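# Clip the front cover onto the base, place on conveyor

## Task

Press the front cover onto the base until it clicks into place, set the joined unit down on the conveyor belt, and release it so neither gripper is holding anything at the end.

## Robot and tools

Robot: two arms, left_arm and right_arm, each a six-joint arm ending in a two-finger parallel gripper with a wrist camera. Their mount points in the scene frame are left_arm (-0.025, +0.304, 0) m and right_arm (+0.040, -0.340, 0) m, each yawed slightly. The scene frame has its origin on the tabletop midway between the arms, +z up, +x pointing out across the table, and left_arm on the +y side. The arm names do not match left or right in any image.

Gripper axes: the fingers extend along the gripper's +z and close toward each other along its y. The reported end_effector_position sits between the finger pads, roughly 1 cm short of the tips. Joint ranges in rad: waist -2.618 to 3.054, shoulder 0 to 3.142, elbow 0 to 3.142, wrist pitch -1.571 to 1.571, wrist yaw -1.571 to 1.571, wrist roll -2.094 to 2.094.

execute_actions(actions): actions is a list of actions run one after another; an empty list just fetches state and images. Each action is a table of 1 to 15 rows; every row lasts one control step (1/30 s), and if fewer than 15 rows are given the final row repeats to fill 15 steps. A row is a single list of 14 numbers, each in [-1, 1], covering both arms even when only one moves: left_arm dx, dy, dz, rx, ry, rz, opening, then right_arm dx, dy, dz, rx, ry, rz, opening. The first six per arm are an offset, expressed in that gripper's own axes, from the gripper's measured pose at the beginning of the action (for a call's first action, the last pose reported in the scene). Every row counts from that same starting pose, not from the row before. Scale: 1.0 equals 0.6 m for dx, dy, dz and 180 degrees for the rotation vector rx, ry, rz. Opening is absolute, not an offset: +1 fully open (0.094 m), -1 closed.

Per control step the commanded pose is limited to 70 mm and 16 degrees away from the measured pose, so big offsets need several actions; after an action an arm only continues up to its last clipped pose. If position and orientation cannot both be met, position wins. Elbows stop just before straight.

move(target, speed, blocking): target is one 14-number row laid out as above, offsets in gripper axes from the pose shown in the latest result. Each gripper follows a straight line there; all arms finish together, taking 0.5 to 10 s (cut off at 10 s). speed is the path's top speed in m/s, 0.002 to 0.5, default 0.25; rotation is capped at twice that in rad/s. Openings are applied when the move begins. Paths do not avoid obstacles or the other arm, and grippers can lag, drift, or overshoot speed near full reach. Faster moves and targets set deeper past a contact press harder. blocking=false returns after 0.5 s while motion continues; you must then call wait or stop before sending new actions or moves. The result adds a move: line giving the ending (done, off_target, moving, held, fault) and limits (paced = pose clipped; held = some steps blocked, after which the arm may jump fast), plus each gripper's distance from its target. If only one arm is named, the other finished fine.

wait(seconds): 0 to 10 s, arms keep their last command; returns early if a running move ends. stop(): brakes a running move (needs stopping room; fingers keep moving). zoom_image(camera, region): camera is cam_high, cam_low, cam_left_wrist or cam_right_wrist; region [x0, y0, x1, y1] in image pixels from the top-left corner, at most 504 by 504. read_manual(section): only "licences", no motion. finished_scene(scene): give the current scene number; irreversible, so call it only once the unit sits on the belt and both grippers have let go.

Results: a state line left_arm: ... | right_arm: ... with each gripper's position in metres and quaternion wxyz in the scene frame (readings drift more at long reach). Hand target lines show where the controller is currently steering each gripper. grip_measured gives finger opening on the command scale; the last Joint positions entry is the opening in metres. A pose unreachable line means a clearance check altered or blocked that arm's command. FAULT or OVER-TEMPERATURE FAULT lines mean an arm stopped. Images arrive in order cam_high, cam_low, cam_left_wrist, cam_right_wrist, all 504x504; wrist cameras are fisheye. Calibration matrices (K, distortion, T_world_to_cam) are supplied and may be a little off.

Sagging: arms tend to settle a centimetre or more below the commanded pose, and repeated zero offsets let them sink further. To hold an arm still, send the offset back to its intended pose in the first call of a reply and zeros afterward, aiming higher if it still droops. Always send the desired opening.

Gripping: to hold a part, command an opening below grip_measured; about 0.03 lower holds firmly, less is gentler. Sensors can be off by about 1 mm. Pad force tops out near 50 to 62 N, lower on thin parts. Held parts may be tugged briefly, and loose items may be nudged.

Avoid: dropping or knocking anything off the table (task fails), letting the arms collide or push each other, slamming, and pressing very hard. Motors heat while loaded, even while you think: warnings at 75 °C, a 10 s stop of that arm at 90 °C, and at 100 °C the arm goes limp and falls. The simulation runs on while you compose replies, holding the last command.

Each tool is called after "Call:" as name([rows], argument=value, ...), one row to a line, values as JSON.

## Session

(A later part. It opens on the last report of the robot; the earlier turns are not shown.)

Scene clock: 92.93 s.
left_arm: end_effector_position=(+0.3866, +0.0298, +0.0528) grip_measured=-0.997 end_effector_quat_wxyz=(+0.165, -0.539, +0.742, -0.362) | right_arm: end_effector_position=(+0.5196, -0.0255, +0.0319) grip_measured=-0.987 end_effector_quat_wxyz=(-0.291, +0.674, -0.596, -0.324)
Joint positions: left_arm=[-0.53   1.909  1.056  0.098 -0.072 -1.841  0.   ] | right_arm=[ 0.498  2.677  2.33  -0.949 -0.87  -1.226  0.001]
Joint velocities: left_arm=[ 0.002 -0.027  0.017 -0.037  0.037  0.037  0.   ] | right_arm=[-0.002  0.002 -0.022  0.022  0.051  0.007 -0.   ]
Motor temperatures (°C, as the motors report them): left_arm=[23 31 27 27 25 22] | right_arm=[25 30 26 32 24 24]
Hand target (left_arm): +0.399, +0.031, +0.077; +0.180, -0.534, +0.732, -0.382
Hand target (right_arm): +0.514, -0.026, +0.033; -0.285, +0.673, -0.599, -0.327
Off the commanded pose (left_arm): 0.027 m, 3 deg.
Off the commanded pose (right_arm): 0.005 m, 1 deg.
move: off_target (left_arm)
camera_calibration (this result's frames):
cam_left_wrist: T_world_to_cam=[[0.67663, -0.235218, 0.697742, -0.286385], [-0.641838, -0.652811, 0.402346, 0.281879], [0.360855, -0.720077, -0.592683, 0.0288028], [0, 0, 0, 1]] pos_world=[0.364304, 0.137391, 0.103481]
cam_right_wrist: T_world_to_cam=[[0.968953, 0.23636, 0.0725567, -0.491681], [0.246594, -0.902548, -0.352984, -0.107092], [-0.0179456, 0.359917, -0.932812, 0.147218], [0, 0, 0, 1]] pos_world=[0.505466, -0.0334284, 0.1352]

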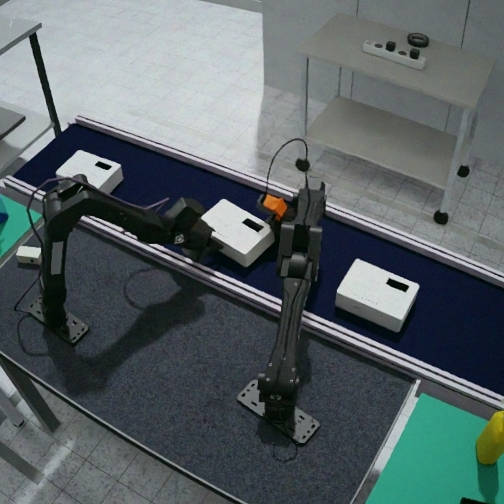

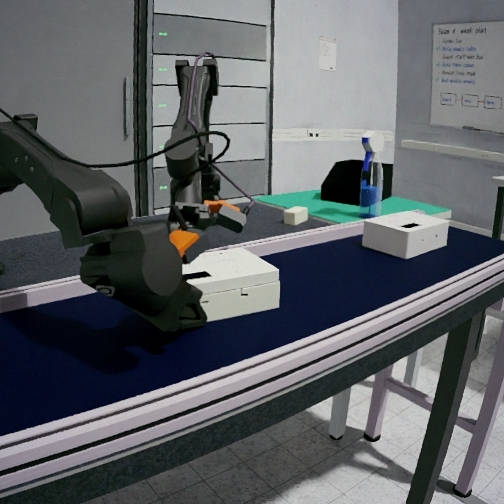

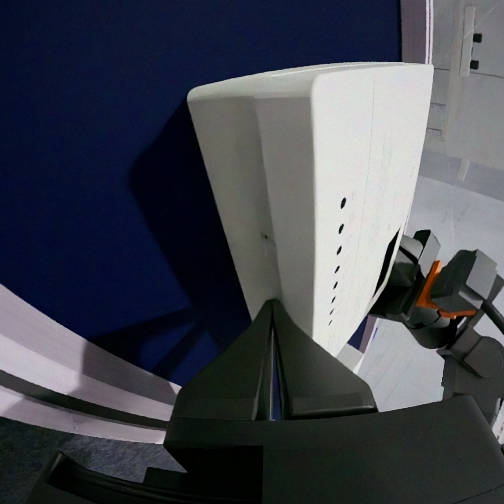

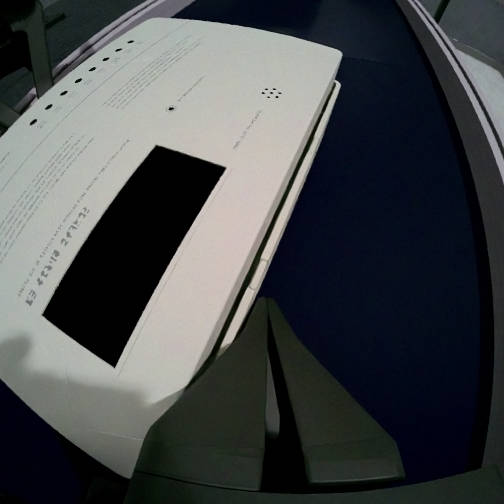

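Call:
move(target=[0.001,-0.08,-0.04,0,0,0,-1,0,0.004,0,0,0,0,-1], speed=0.03)

Scene clock: 95.27 s.
left_arm: end_effector_position=(+0.3954, +0.0276, +0.0844) grip_measured=-0.997 end_effector_quat_wxyz=(+0.154, -0.544, +0.748, -0.349) | right_arm: end_effector_position=(+0.5224, -0.0248, +0.0322) grip_measured=-0.987 end_effector_quat_wxyz=(-0.297, +0.676, -0.594, -0.319)
Joint positions: left_arm=[-0.517  1.883  1.196 -0.103 -0.053 -1.838  0.   ] | right_arm=[ 0.498  2.677  2.33  -0.933 -0.867 -1.226  0.001]
Joint velocities: left_arm=[-0.007 -0.002  0.002 -0.11  -0.007 -0.066 -0.   ] | right_arm=[ 0.012 -0.027  0.002  0.022 -0.022  0.095 -0.   ]
Motor temperatures (°C, as the motors report them): left_arm=[23 31 27 27 25 22] | right_arm=[25 31 26 32 24 24]
Hand target (left_arm): +0.404, +0.030, +0.104; +0.165, -0.539, +0.742, -0.362
Hand target (right_arm): +0.517, -0.026, +0.032; -0.291, +0.674, -0.596, -0.324
Off the commanded pose (left_arm): 0.021 m, 2 deg.
Off the commanded pose (right_arm): 0.005 m, 1 deg.
move: off_target (left_arm)
camera_calibration (this result's frames):
cam_left_wrist: T_world_to_cam=[[0.700789, -0.244395, 0.670198, -0.3218], [-0.62846, -0.656038, 0.417915, 0.26691], [0.337539, -0.714063, -0.613337, 0.0536123], [0, 0, 0, 1]] pos_world=[0.37516, 0.134739, 0.137007]
cam_right_wrist: T_world_to_cam=[[0.967874, 0.235414, 0.0883238, -0.494562], [0.251418, -0.901753, -0.351611, -0.109601], [-0.00312795, 0.362521, -0.93197, 0.139664], [0, 0, 0, 1]] pos_world=[0.506666, -0.0330372, 0.135307]

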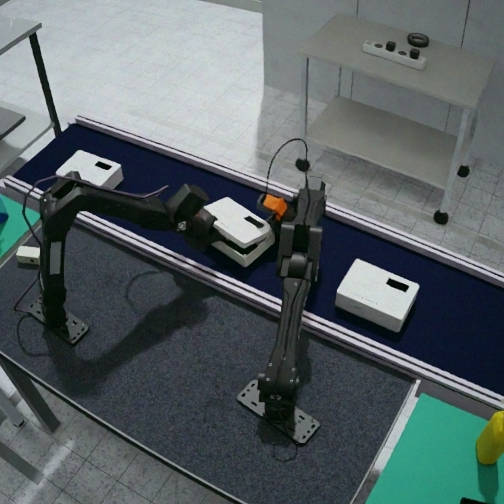

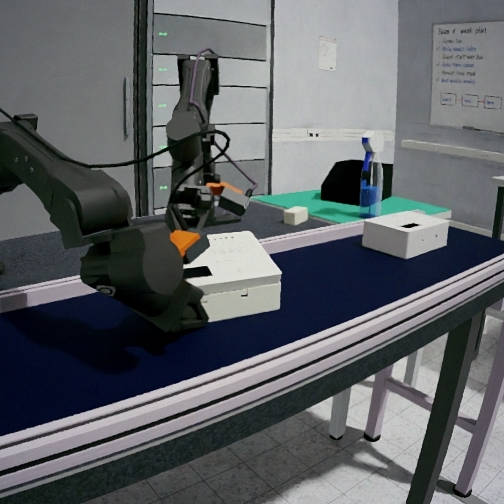

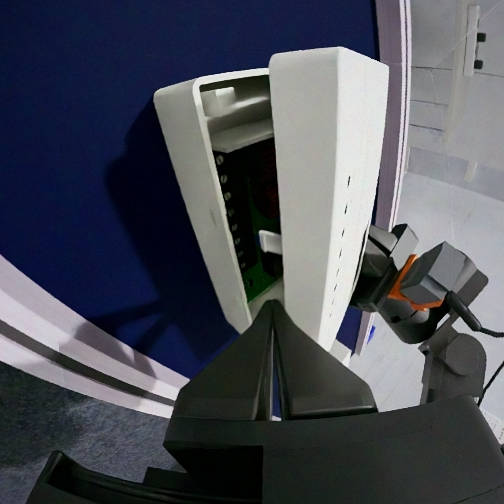

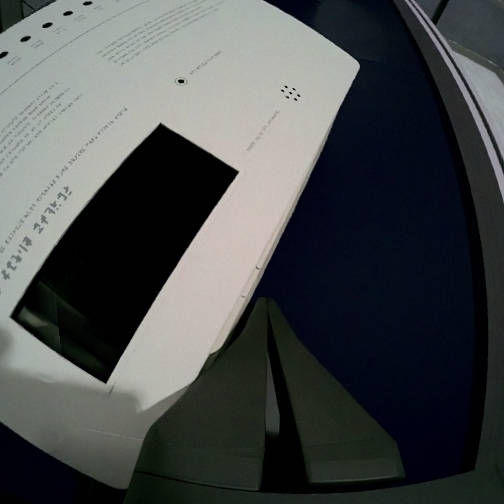

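Call:
zoom_image(camera="cam_low", region=[150, 220, 310, 340])

Call:
zoom_image(camera="cam_high", region=[170, 170, 310, 290])

Region (150, 220, 310, 340) of cam_low's 504x504 image, scaled by 3.150, with more detail than that image has; it fills the top 378 rows of this view, and the rest is white.

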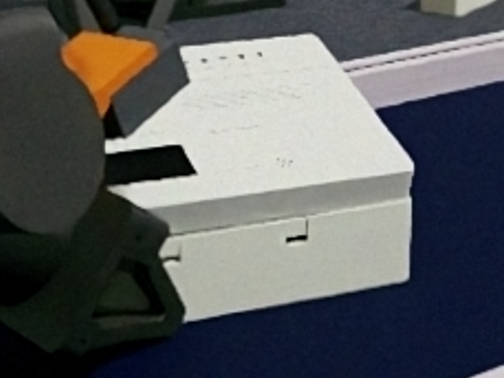

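Region (170, 170, 310, 290) of cam_high's 504x504 image, scaled by 3.600, with more detail than that image has; it fills the top 432 rows of this view, and the rest is white.

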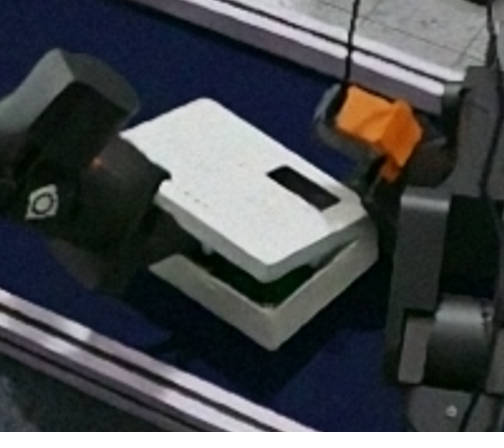

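Looks good. Lower gently.

Call:
move(target=[-0.0045,0.0207,0.0213,0,0,0,-1,0,0.004,0,0,0,0,-1], speed=0.03)

Scene clock: 96.57 s.
left_arm: end_effector_position=(+0.3926, +0.0291, +0.0664) grip_measured=-0.997 end_effector_quat_wxyz=(+0.150, -0.545, +0.750, -0.342) | right_arm: end_effector_position=(+0.5232, -0.0245, +0.0325) grip_measured=-0.987 end_effector_quat_wxyz=(-0.299, +0.677, -0.593, -0.318)
Joint positions: left_arm=[-0.517  1.909  1.164 -0.062 -0.051 -1.838  0.   ] | right_arm=[ 0.498  2.677  2.33  -0.928 -0.867 -1.226  0.001]
Joint velocities: left_arm=[-0.002 -0.007  0.007 -0.037 -0.022 -0.081 -0.002] | right_arm=[-0.007 -0.007  0.002  0.022  0.022 -0.007  0.001]
Motor temperatures (°C, as the motors report them): left_arm=[23 31 27 27 25 22] | right_arm=[25 31 26 32 24 24]
Hand target (left_arm): +0.395, +0.028, +0.066; +0.154, -0.544, +0.748, -0.348
Hand target (right_arm): +0.520, -0.025, +0.032; -0.297, +0.676, -0.594, -0.319
Off the commanded pose (left_arm): 0.003 m, 1 deg.
Off the commanded pose (right_arm): 0.003 m, 0 deg.
move: done
camera_calibration (this result's frames):
cam_left_wrist: T_world_to_cam=[[0.710162, -0.250894, 0.657816, -0.310075], [-0.623202, -0.65872, 0.421554, 0.271448], [0.327551, -0.709324, -0.624155, 0.0490686], [0, 0, 0, 1]] pos_world=[0.373298, 0.135818, 0.120169]
cam_right_wrist: T_world_to_cam=[[0.967449, 0.235264, 0.0932376, -0.4954], [0.253063, -0.901173, -0.351918, -0.110289], [0.00122929, 0.364058, -0.931375, 0.137546], [0, 0, 0, 1]] pos_world=[0.507016, -0.0329139, 0.135484]

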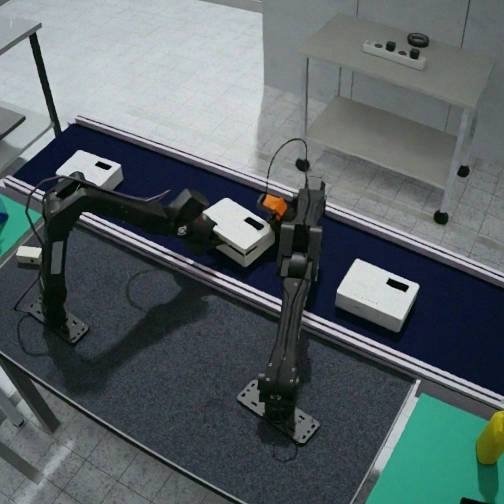

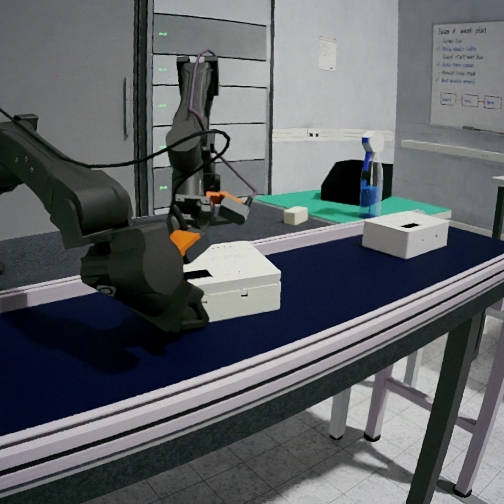

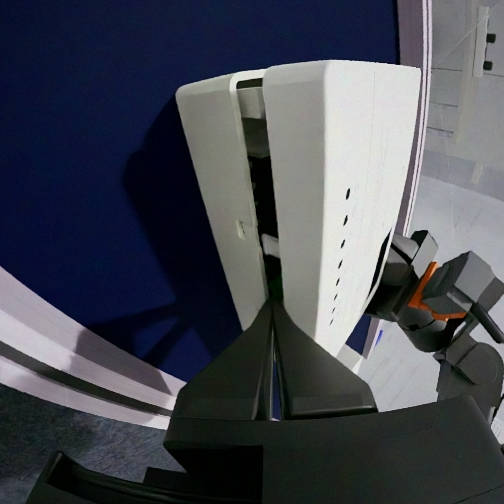

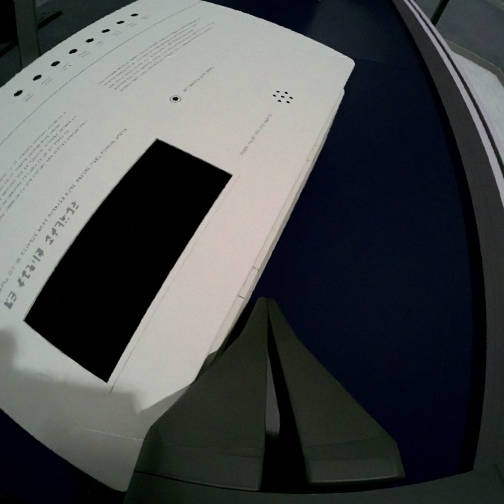

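Call:
move(target=[0.015,0.03,-0.025,0,0,0,-1,0,0.0,0,0,0,0,-1], speed=0.03)

Scene clock: 97.77 s.
left_arm: end_effector_position=(+0.3688, +0.0293, +0.0594) grip_measured=-0.997 end_effector_quat_wxyz=(+0.141, -0.547, +0.754, -0.336) | right_arm: end_effector_position=(+0.5232, -0.0245, +0.0325) grip_measured=-0.987 end_effector_quat_wxyz=(-0.299, +0.677, -0.593, -0.318)
Joint positions: left_arm=[-0.547  1.862  1.084 -0.05  -0.058 -1.865  0.   ] | right_arm=[ 0.498  2.677  2.33  -0.928 -0.867 -1.226  0.001]
Joint velocities: left_arm=[ 0.012 -0.017 -0.002 -0.007 -0.007 -0.081 -0.   ] | right_arm=[ 0.002 -0.012 -0.032  0.022  0.051 -0.007  0.   ]
Motor temperatures (°C, as the motors report them): left_arm=[23 31 27 27 25 22] | right_arm=[25 31 26 32 24 24]
Hand target (left_arm): +0.367, +0.029, +0.066; +0.150, -0.545, +0.751, -0.341
Hand target (right_arm): +0.523, -0.025, +0.032; -0.299, +0.677, -0.593, -0.318
Off the commanded pose (left_arm): 0.007 m, 1 deg.
Off the commanded pose (right_arm): 0.000 m, 0 deg.
move: done
camera_calibration (this result's frames):
cam_left_wrist: T_world_to_cam=[[0.723951, -0.255062, 0.640966, -0.292567], [-0.617019, -0.65494, 0.436281, 0.256413], [0.308516, -0.711335, -0.631523, 0.0601161], [0, 0, 0, 1]] pos_world=[0.351469, 0.136075, 0.113622]
cam_right_wrist: T_world_to_cam=[[0.967449, 0.235264, 0.0932376, -0.4954], [0.253063, -0.901173, -0.351918, -0.110289], [0.00122929, 0.364058, -0.931375, 0.137546], [0, 0, 0, 1]] pos_world=[0.507016, -0.0329139, 0.135484]

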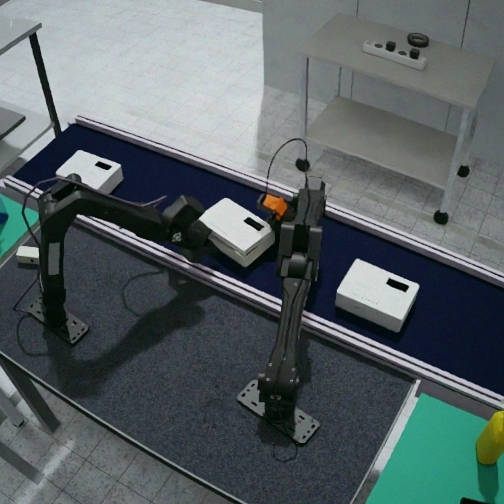

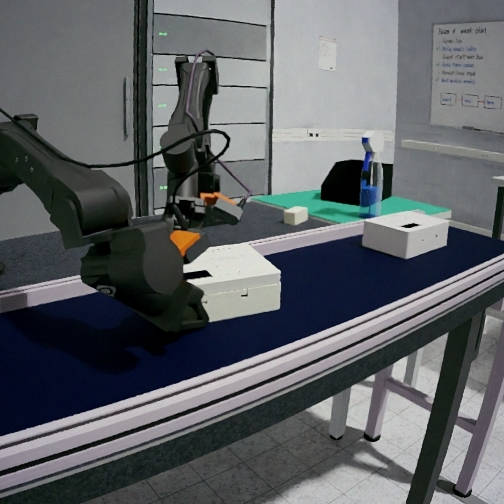

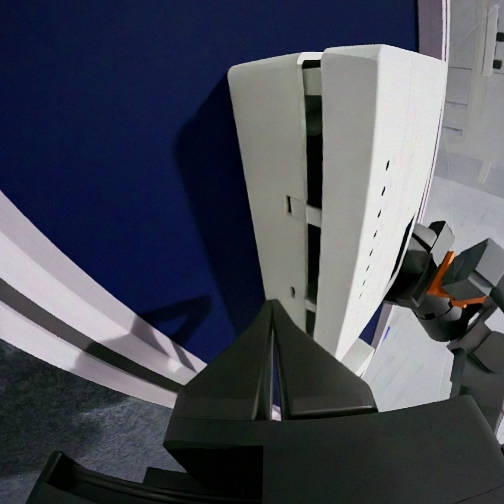

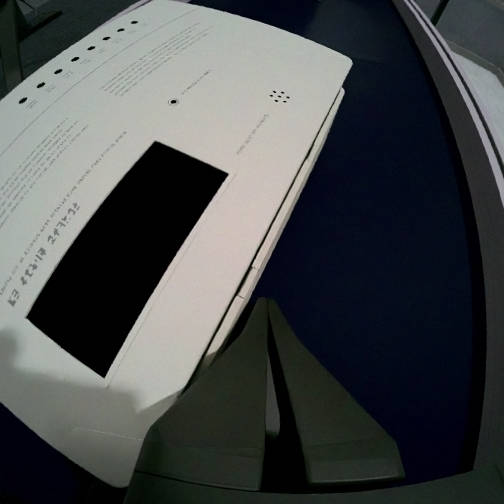

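Call:
zoom_image(camera="cam_left_wrist", region=[230, 150, 400, 340])

Region (230, 150, 400, 340) of cam_left_wrist's 504x504 image, scaled by 2.653, with more detail than that image has; it fills the left 451 columns of this view, and the rest is white.

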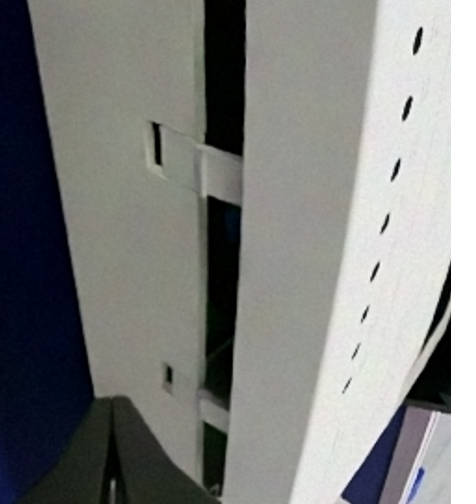

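Call:
move(target=[0.0072,-0.0309,-0.0343,0,0,0,-1,0,0.0,0,0,0,0,-1], speed=0.05)

Call:
move(target=[-0.016,-0.045,0.022,0,0,0,-1,0,0.004,0,0,0,0,-1], speed=0.03)

Scene clock: 99.30 s.
left_arm: end_effector_position=(+0.3685, +0.0298, +0.0775) grip_measured=-0.997 end_effector_quat_wxyz=(+0.140, -0.548, +0.754, -0.333) | right_arm: end_effector_position=(+0.5232, -0.0245, +0.0325) grip_measured=-0.987 end_effector_quat_wxyz=(-0.299, +0.677, -0.593, -0.318)
Joint positions: left_arm=[-0.547  1.828  1.126 -0.132 -0.059 -1.866  0.   ] | right_arm=[ 0.498  2.677  2.33  -0.928 -0.867 -1.226  0.001]
Joint velocities: left_arm=[ 0.007 -0.007 -0.007 -0.037 -0.037 -0.095  0.001] | right_arm=[-0.007 -0.012  0.012 -0.11  -0.095  0.007  0.   ]
Motor temperatures (°C, as the motors report them): left_arm=[23 31 27 27 25 22] | right_arm=[25 32 26 32 24 24]
Hand target (left_arm): +0.369, +0.029, +0.087; +0.141, -0.547, +0.754, -0.336
Hand target (right_arm): +0.523, -0.025, +0.032; -0.299, +0.677, -0.593, -0.318
Off the commanded pose (left_arm): 0.010 m, 0 deg.
Off the commanded pose (right_arm): 0.000 m, 0 deg.
move: done
camera_calibration (this result's frames):
cam_left_wrist: T_world_to_cam=[[0.727644, -0.256349, 0.636255, -0.304784], [-0.613717, -0.657615, 0.436914, 0.24744], [0.306409, -0.708398, -0.635835, 0.0730329], [0, 0, 0, 1]] pos_world=[0.351254, 0.136326, 0.132247]
cam_right_wrist: T_world_to_cam=[[0.967449, 0.235264, 0.0932376, -0.4954], [0.253063, -0.901173, -0.351918, -0.110289], [0.00122929, 0.364058, -0.931375, 0.137546], [0, 0, 0, 1]] pos_world=[0.507016, -0.0329139, 0.135484]

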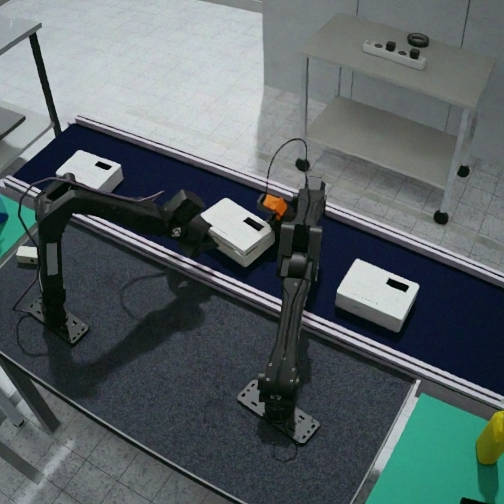

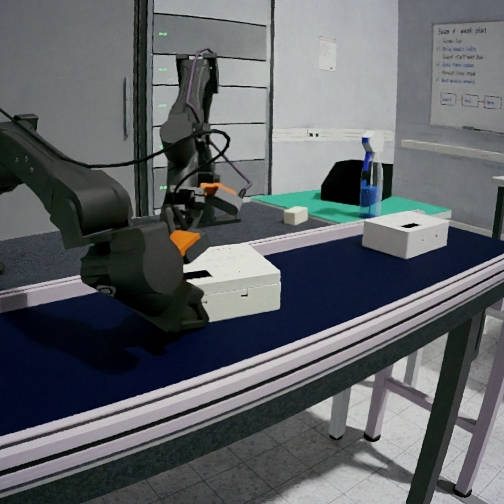

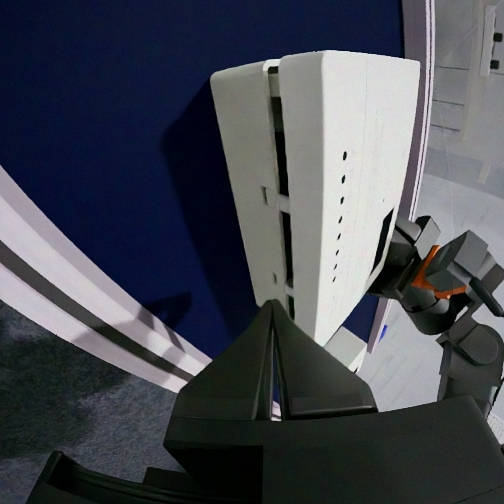

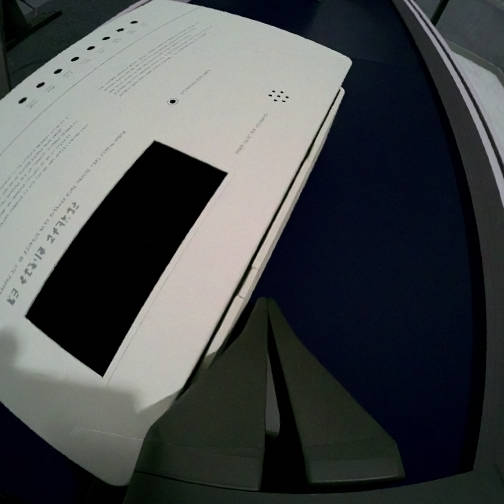

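Scene clock: 100.57 s.
left_arm: end_effector_position=(+0.3897, +0.0257, +0.0807) grip_measured=-0.997 end_effector_quat_wxyz=(+0.131, -0.548, +0.756, -0.333) | right_arm: end_effector_position=(+0.5256, -0.0242, +0.0325) grip_measured=-0.987 end_effector_quat_wxyz=(-0.303, +0.678, -0.591, -0.313)
Joint positions: left_arm=[-0.515  1.893  1.231 -0.177 -0.022 -1.847  0.   ] | right_arm=[ 0.498  2.677  2.33  -0.916 -0.863 -1.226  0.001]
Joint velocities: left_arm=[-0.007 -0.017 -0.002 -0.007  0.037 -0.022  0.001] | right_arm=[ 0.007 -0.017 -0.002 -0.007  0.007  0.022 -0.001]
Motor temperatures (°C, as the motors report them): left_arm=[23 31 27 27 25 22] | right_arm=[25 32 26 32 24 24]
Hand target (left_arm): +0.399, +0.030, +0.084; +0.140, -0.548, +0.754, -0.333
Hand target (right_arm): +0.521, -0.025, +0.032; -0.299, +0.677, -0.593, -0.318
Off the commanded pose (left_arm): 0.011 m, 1 deg.
Off the commanded pose (right_arm): 0.005 m, 1 deg.
move: off_target (left_arm)
camera_calibration (this result's frames):
cam_left_wrist: T_world_to_cam=[[0.734112, -0.25617, 0.628853, -0.32519], [-0.612625, -0.649297, 0.45067, 0.254656], [0.292864, -0.716094, -0.633593, 0.0709105], [0, 0, 0, 1]] pos_world=[0.373967, 0.132822, 0.13466]
cam_right_wrist: T_world_to_cam=[[0.966516, 0.233967, 0.105384, -0.497659], [0.256252, -0.901585, -0.348538, -0.112419], [0.0134656, 0.363873, -0.931351, 0.131066], [0, 0, 0, 1]] pos_world=[0.508039, -0.0326104, 0.135331]

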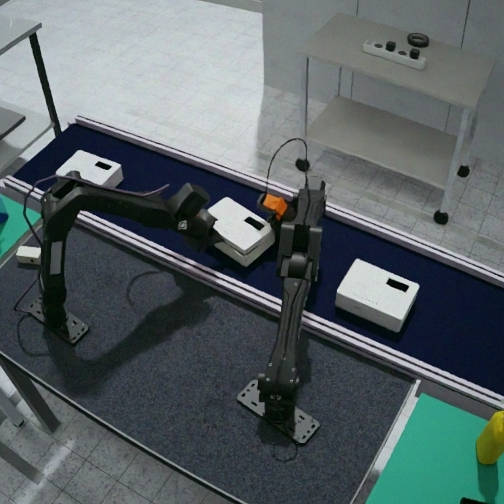

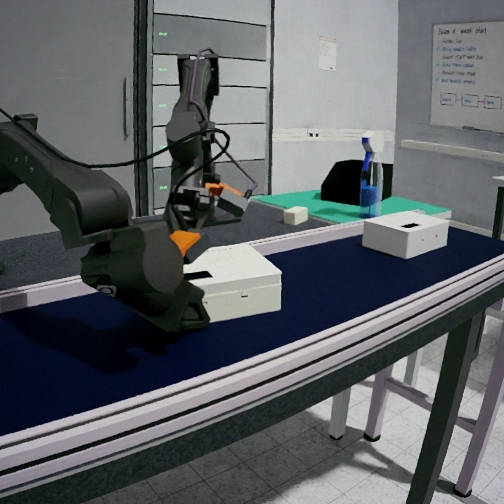

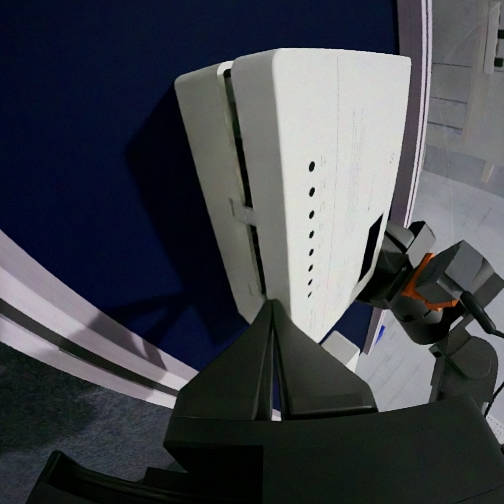

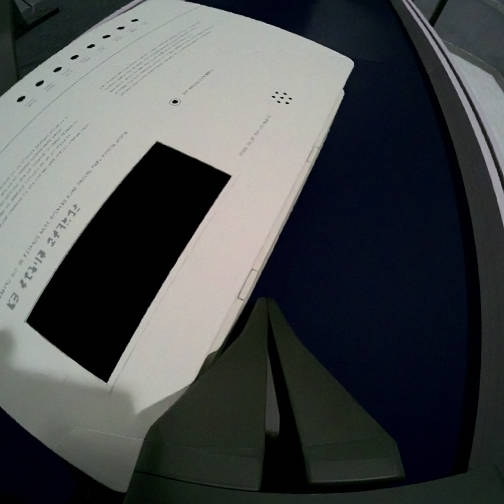

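Call:
move(target=[0.02,-0.025,-0.064,0,0,0,-1,0,0.0,0,0,0,0,-1], speed=0.06)

Call:
move(target=[-0.023,-0.059,0.03,0,0,0,-1,0,0.0,0,0,0,0,-1], speed=0.08)

Scene clock: 101.93 s.
left_arm: end_effector_position=(+0.3757, +0.0267, +0.1092) grip_measured=-0.997 end_effector_quat_wxyz=(+0.124, -0.550, +0.757, -0.330) | right_arm: end_effector_position=(+0.5256, -0.0243, +0.0324) grip_measured=-0.987 end_effector_quat_wxyz=(-0.303, +0.678, -0.592, -0.313)
Joint positions: left_arm=[-0.529  1.816  1.257 -0.292 -0.021 -1.864  0.   ] | right_arm=[ 0.498  2.677  2.33  -0.916 -0.862 -1.226  0.001]
Joint velocities: left_arm=[-0.007 -0.022 -0.002 -0.037  0.037 -0.051 -0.001] | right_arm=[ 0.002 -0.002 -0.012 -0.007 -0.051 -0.066 -0.001]
Motor temperatures (°C, as the motors report them): left_arm=[23 31 27 27 25 22] | right_arm=[25 32 26 32 24 24]
Hand target (left_arm): +0.375, +0.025, +0.121; +0.131, -0.548, +0.756, -0.333
Hand target (right_arm): +0.526, -0.024, +0.033; -0.303, +0.678, -0.591, -0.313
Off the commanded pose (left_arm): 0.012 m, 1 deg.
Off the commanded pose (right_arm): 0.000 m, 0 deg.
move: off_target (left_arm)
camera_calibration (this result's frames):
cam_left_wrist: T_world_to_cam=[[0.743035, -0.255372, 0.618614, -0.334857], [-0.60705, -0.646327, 0.462332, 0.230465], [0.28176, -0.719059, -0.635268, 0.0982981], [0, 0, 0, 1]] pos_world=[0.361018, 0.134125, 0.163042]
cam_right_wrist: T_world_to_cam=[[0.966545, 0.233816, 0.105457, -0.49771], [0.256128, -0.901883, -0.347858, -0.112498], [0.0137749, 0.363231, -0.931597, 0.13083], [0, 0, 0, 1]] pos_world=[0.508071, -0.0326089, 0.135234]

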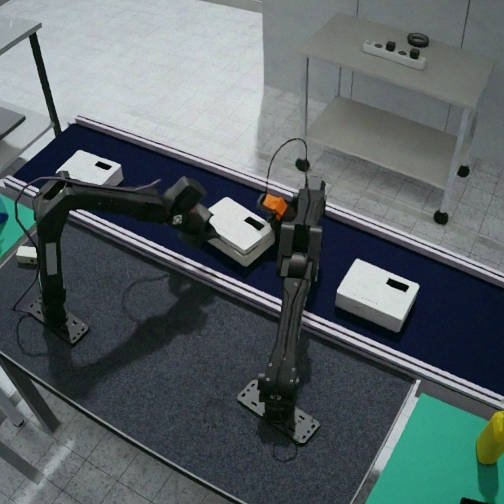

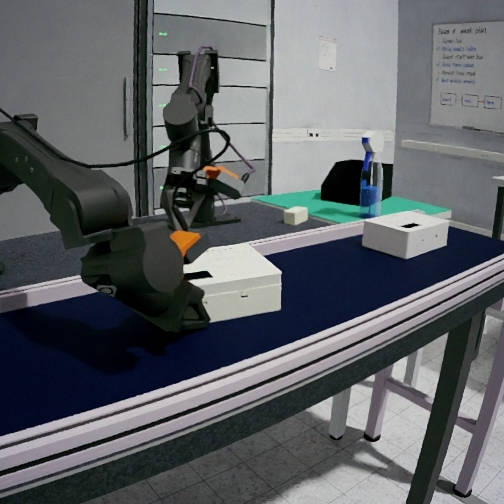

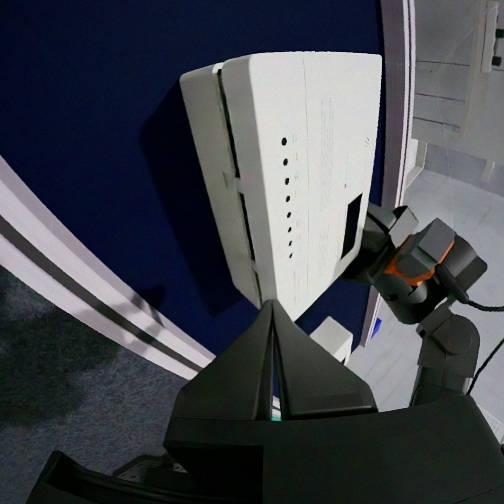

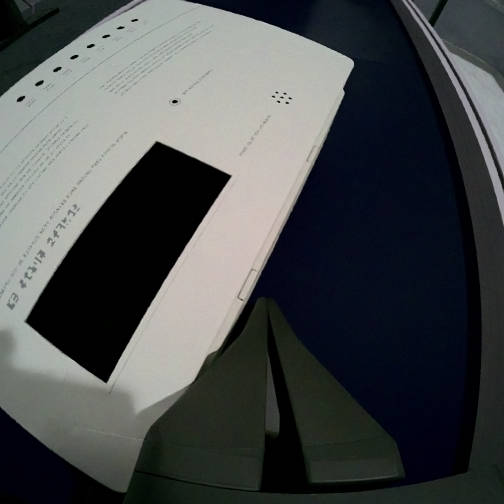

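Scene clock: 102.73 s.
left_arm: end_effector_position=(+0.4162, +0.0244, +0.1166) grip_measured=-0.997 end_effector_quat_wxyz=(+0.127, -0.552, +0.751, -0.339) | right_arm: end_effector_position=(+0.5256, -0.0243, +0.0324) grip_measured=-0.987 end_effector_quat_wxyz=(-0.303, +0.678, -0.592, -0.313)
Joint positions: left_arm=[-0.477  1.924  1.418 -0.322  0.011 -1.835  0.   ] | right_arm=[ 0.498  2.677  2.33  -0.916 -0.862 -1.226  0.001]
Joint velocities: left_arm=[-0.002 -0.017  0.007 -0.125  0.022  0.037  0.   ] | right_arm=[-0.002 -0.012  0.002  0.007  0.051 -0.081 -0.   ]
Motor temperatures (°C, as the motors report them): left_arm=[23 31 28 27 25 22] | right_arm=[25 32 26 32 24 24]
Hand target (left_arm): +0.417, +0.027, +0.116; +0.125, -0.550, +0.756, -0.331
Hand target (right_arm): +0.526, -0.024, +0.032; -0.303, +0.678, -0.592, -0.313
Off the commanded pose (left_arm): 0.003 m, 1 deg.
Off the commanded pose (right_arm): 0.000 m, 0 deg.
move: done
camera_calibration (this result's frames):
cam_left_wrist: T_world_to_cam=[[0.735949, -0.239223, 0.633365, -0.369278], [-0.608171, -0.644662, 0.463184, 0.250383], [0.297502, -0.726074, -0.619927, 0.0817719], [0, 0, 0, 1]] pos_world=[0.399718, 0.132445, 0.168607]
cam_right_wrist: T_world_to_cam=[[0.966545, 0.233816, 0.105457, -0.49771], [0.256128, -0.901883, -0.347858, -0.112498], [0.0137749, 0.363231, -0.931597, 0.13083], [0, 0, 0, 1]] pos_world=[0.508071, -0.0326089, 0.135234]

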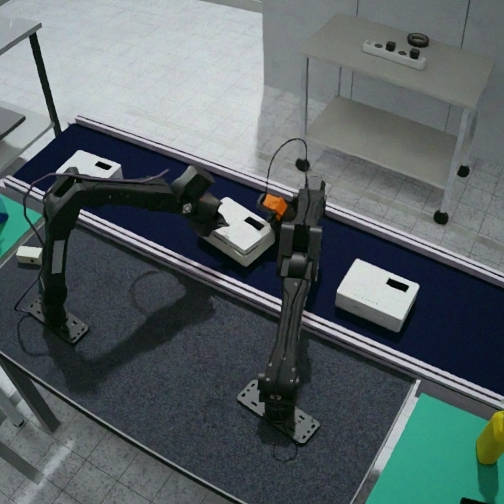

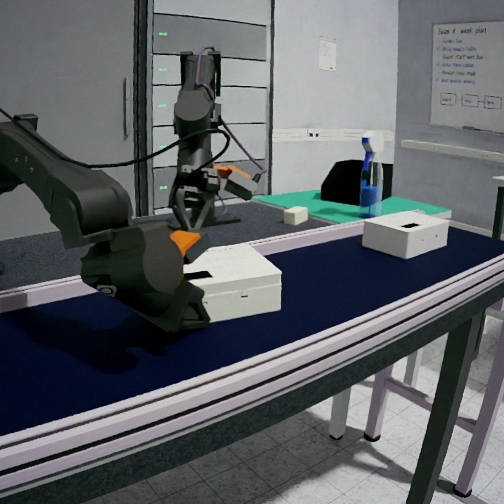

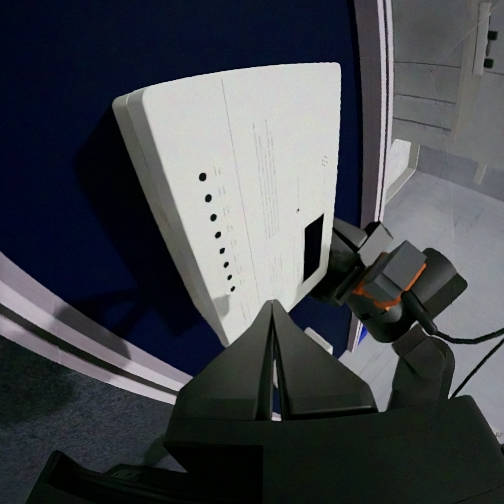

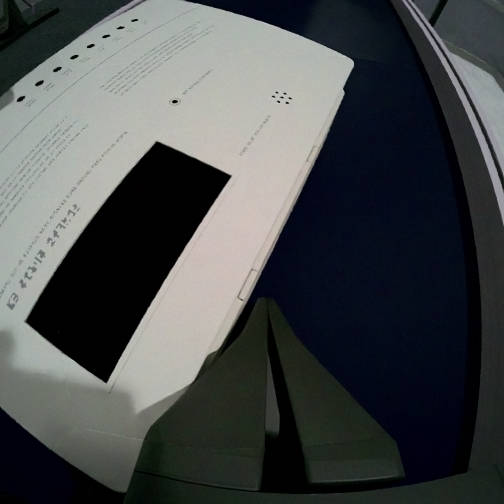

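Call:
move(target=[-0.0215,0.076,0.086,0,0,0,-1,0,0.003,0,0,0,0,-1], speed=0.04)

Scene clock: 104.90 s.
left_arm: end_effector_position=(+0.4310, +0.0147, +0.0888) grip_measured=-0.997 end_effector_quat_wxyz=(+0.147, -0.537, +0.732, -0.391) | right_arm: end_effector_position=(+0.5259, -0.0242, +0.0326) grip_measured=-0.987 end_effector_quat_wxyz=(-0.304, +0.679, -0.591, -0.313)
Joint positions: left_arm=[-0.477  1.979  1.286 -0.015  0.012 -1.834  0.   ] | right_arm=[ 0.498  2.677  2.33  -0.914 -0.862 -1.226  0.001]
Joint velocities: left_arm=[-0.002 -0.007  0.022 -0.007  0.081  0.022  0.   ] | right_arm=[ 0.002  0.007 -0.017  0.037 -0.007 -0.051  0.001]
Motor temperatures (°C, as the motors report them): left_arm=[23 30 27 27 25 22] | right_arm=[25 32 26 32 24 24]
Hand target (left_arm): +0.415, +0.026, +0.048; +0.127, -0.552, +0.751, -0.340
Hand target (right_arm): +0.524, -0.024, +0.032; -0.303, +0.679, -0.591, -0.313
Off the commanded pose (left_arm): 0.046 m, 7 deg.
Off the commanded pose (right_arm): 0.002 m, 0 deg.
move: off_target (left_arm)
camera_calibration (this result's frames):
cam_left_wrist: T_world_to_cam=[[0.666573, -0.196901, 0.718965, -0.34319], [-0.655391, -0.61433, 0.439387, 0.288064], [0.355166, -0.764087, -0.538543, 0.0216009], [0, 0, 0, 1]] pos_world=[0.409884, 0.125897, 0.131803]
cam_right_wrist: T_world_to_cam=[[0.966353, 0.233749, 0.107344, -0.498019], [0.256754, -0.901662, -0.347969, -0.112761], [0.0154504, 0.363822, -0.93134, 0.13001], [0, 0, 0, 1]] pos_world=[0.508205, -0.0325614, 0.135305]

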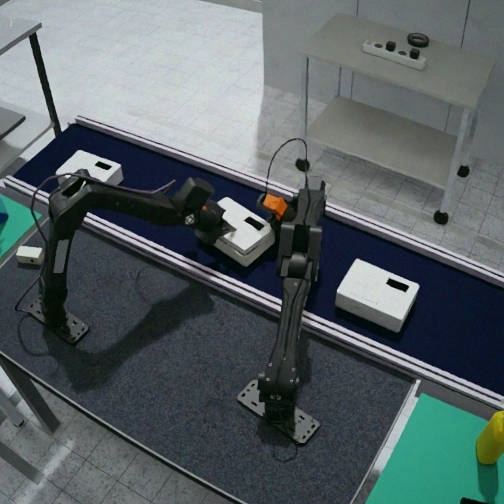

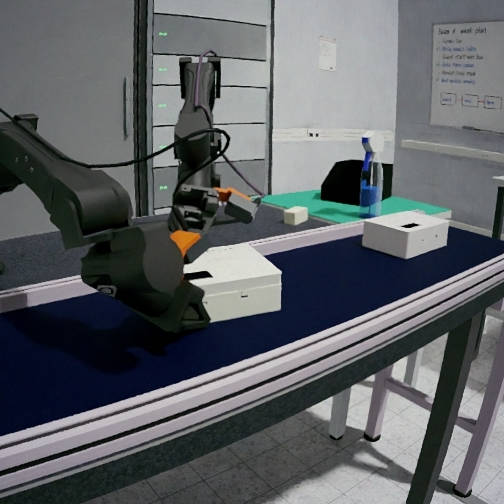

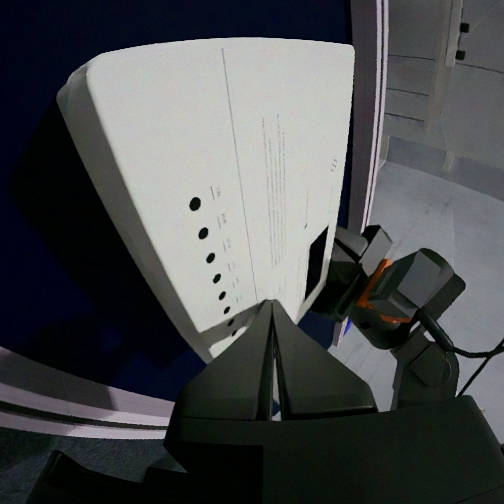

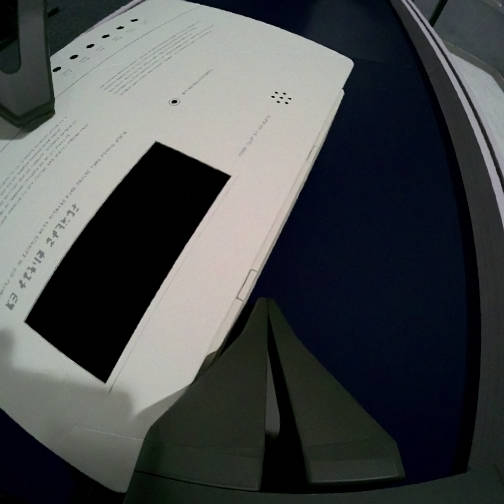

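Call:
move(target=[-0.002,-0.006,-0.0575,-0.225,-0.063,0,-1,0,0.0,0,0,0,0,-1], speed=0.25)

Scene clock: 107.63 s.
left_arm: end_effector_position=(+0.4136, +0.0257, +0.1099) grip_measured=-0.997 end_effector_quat_wxyz=(+0.026, -0.591, +0.802, -0.084) | right_arm: end_effector_position=(+0.5259, -0.0242, +0.0326) grip_measured=-0.987 end_effector_quat_wxyz=(-0.304, +0.679, -0.591, -0.313)
Joint positions: left_arm=[-0.477  2.569  2.705 -1.532  0.012 -1.834  0.   ] | right_arm=[ 0.498  2.677  2.33  -0.914 -0.862 -1.226  0.001]
Joint velocities: left_arm=[-0.017 -0.002 -0.007 -0.022 -0.037  0.022  0.   ] | right_arm=[0.012 0.002 0.012 0.022 0.051 0.007 0.001]
Motor temperatures (°C, as the motors report them): left_arm=[23 31 28 27 25 22] | right_arm=[25 33 26 32 24 24]
Hand target (left_arm): +0.412, +0.029, +0.111; +0.028, -0.593, +0.801, -0.077
Hand target (right_arm): +0.526, -0.024, +0.033; -0.304, +0.679, -0.591, -0.313
Off the commanded pose (left_arm): 0.006 m, 3 deg.
Off the commanded pose (right_arm): 0.000 m, 0 deg.
joint sent to its limit (left arm) — the command would take joint 4 (wrist pitch) past its lower limit, so that joint was sent only as far as its limit.
move: off_target (left_arm)
camera_calibration (this result's frames):
cam_left_wrist: T_world_to_cam=[[0.924066, -0.358735, 0.131952, -0.382413], [-0.375909, -0.790379, 0.483728, 0.158198], [-0.0692379, -0.496598, -0.865215, 0.252061], [0, 0, 0, 1]] pos_world=[0.430295, 0.113025, 0.192022]
cam_right_wrist: T_world_to_cam=[[0.966353, 0.233749, 0.107344, -0.498019], [0.256754, -0.901662, -0.347969, -0.112761], [0.0154504, 0.363822, -0.93134, 0.13001], [0, 0, 0, 1]] pos_world=[0.508205, -0.0325614, 0.135305]

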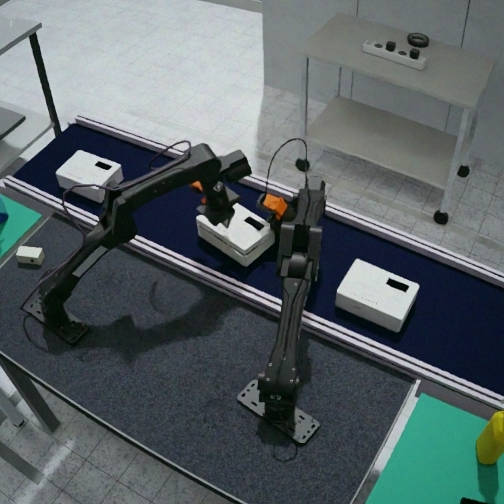

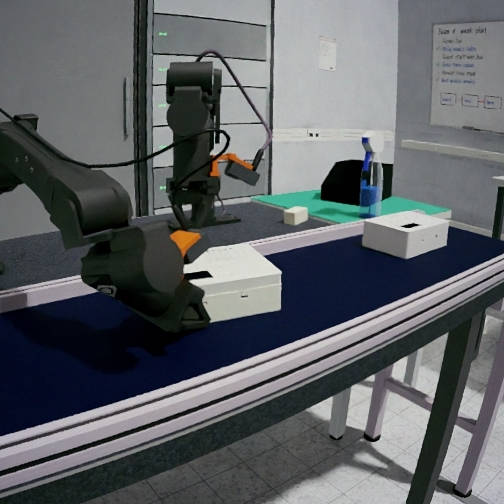

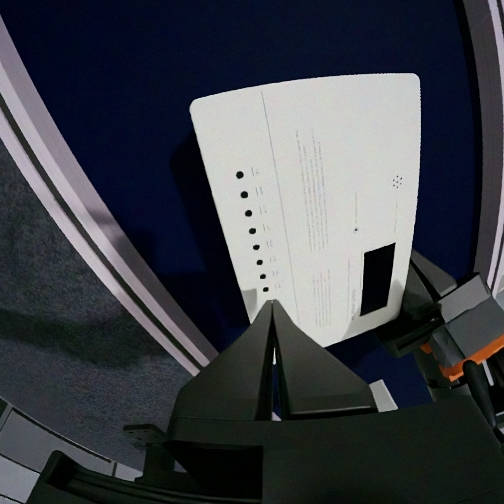

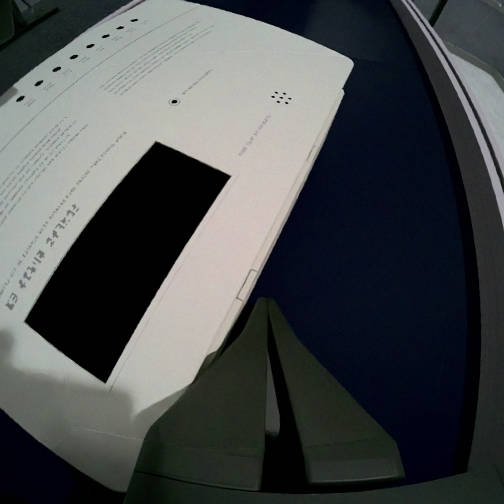

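Call:
move(target=[-0.007,0.021,0.123,0,0,0,-1,0,0.003,0,0,0,0,-1], speed=0.04)

Call:
zoom_image(camera="cam_high", region=[170, 170, 310, 290])

Scene clock: 110.10 s.
left_arm: end_effector_position=(+0.4312, +0.0146, +0.0861) grip_measured=-0.997 end_effector_quat_wxyz=(+0.052, -0.586, +0.795, -0.150) | right_arm: end_effector_position=(+0.5263, -0.0241, +0.0326) grip_measured=-0.987 end_effector_quat_wxyz=(-0.304, +0.679, -0.591, -0.312)
Joint positions: left_arm=[-0.477  2.382  2.227 -1.097  0.012 -1.834  0.   ] | right_arm=[ 0.498  2.677  2.33  -0.912 -0.861 -1.226  0.001]
Joint velocities: left_arm=[ 0.002  0.002  0.022  0.022  0.037 -0.022  0.   ] | right_arm=[-0.012 -0.002 -0.017 -0.051  0.022 -0.022  0.001]
Motor temperatures (°C, as the motors report them): left_arm=[23 31 27 27 25 22] | right_arm=[25 33 26 32 24 24]
Hand target (left_arm): +0.412, +0.028, +0.038; +0.026, -0.591, +0.802, -0.084
Hand target (right_arm): +0.524, -0.024, +0.033; -0.303, +0.679, -0.591, -0.313
Off the commanded pose (left_arm): 0.055 m, 8 deg.
Off the commanded pose (right_arm): 0.002 m, 0 deg.
move: off_target (left_arm)
camera_calibration (this result's frames):
cam_left_wrist: T_world_to_cam=[[0.899656, -0.343351, 0.269686, -0.40112], [-0.435305, -0.752947, 0.493538, 0.19177], [0.0336025, -0.56141, -0.826855, 0.180479], [0, 0, 0, 1]] pos_world=[0.438284, 0.107991, 0.162761]
cam_right_wrist: T_world_to_cam=[[0.966173, 0.233605, 0.109267, -0.498352], [0.257316, -0.901591, -0.347739, -0.113063], [0.0172805, 0.364092, -0.931203, 0.129071], [0, 0, 0, 1]] pos_world=[0.508356, -0.0325132, 0.135328]

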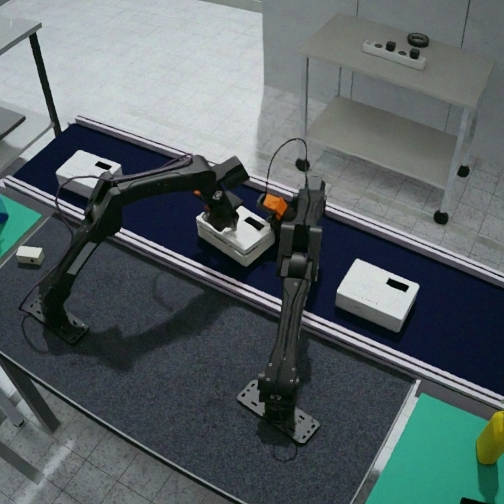

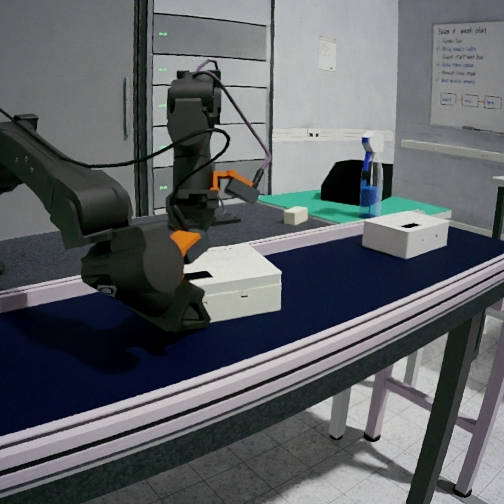

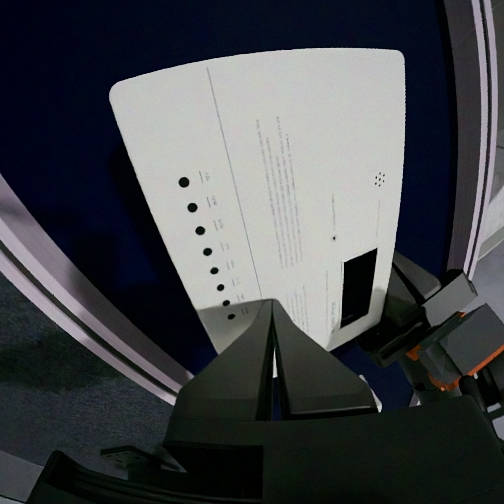

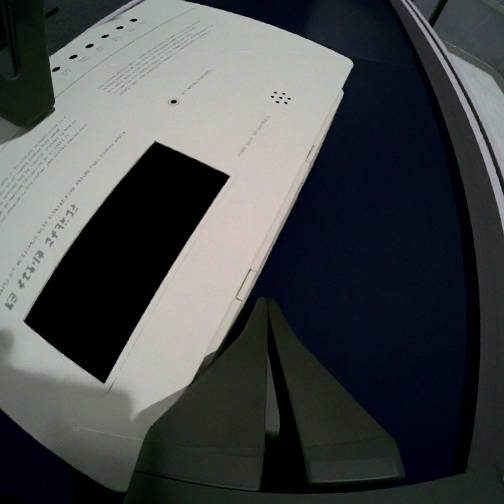

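Region (170, 170, 310, 290) of cam_high's 504x504 image, scaled by 3.600, with more detail than that image has; it fills the top 432 rows of this view, and the rest is white.

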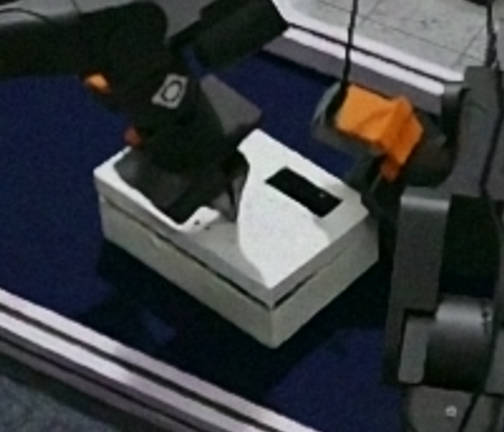

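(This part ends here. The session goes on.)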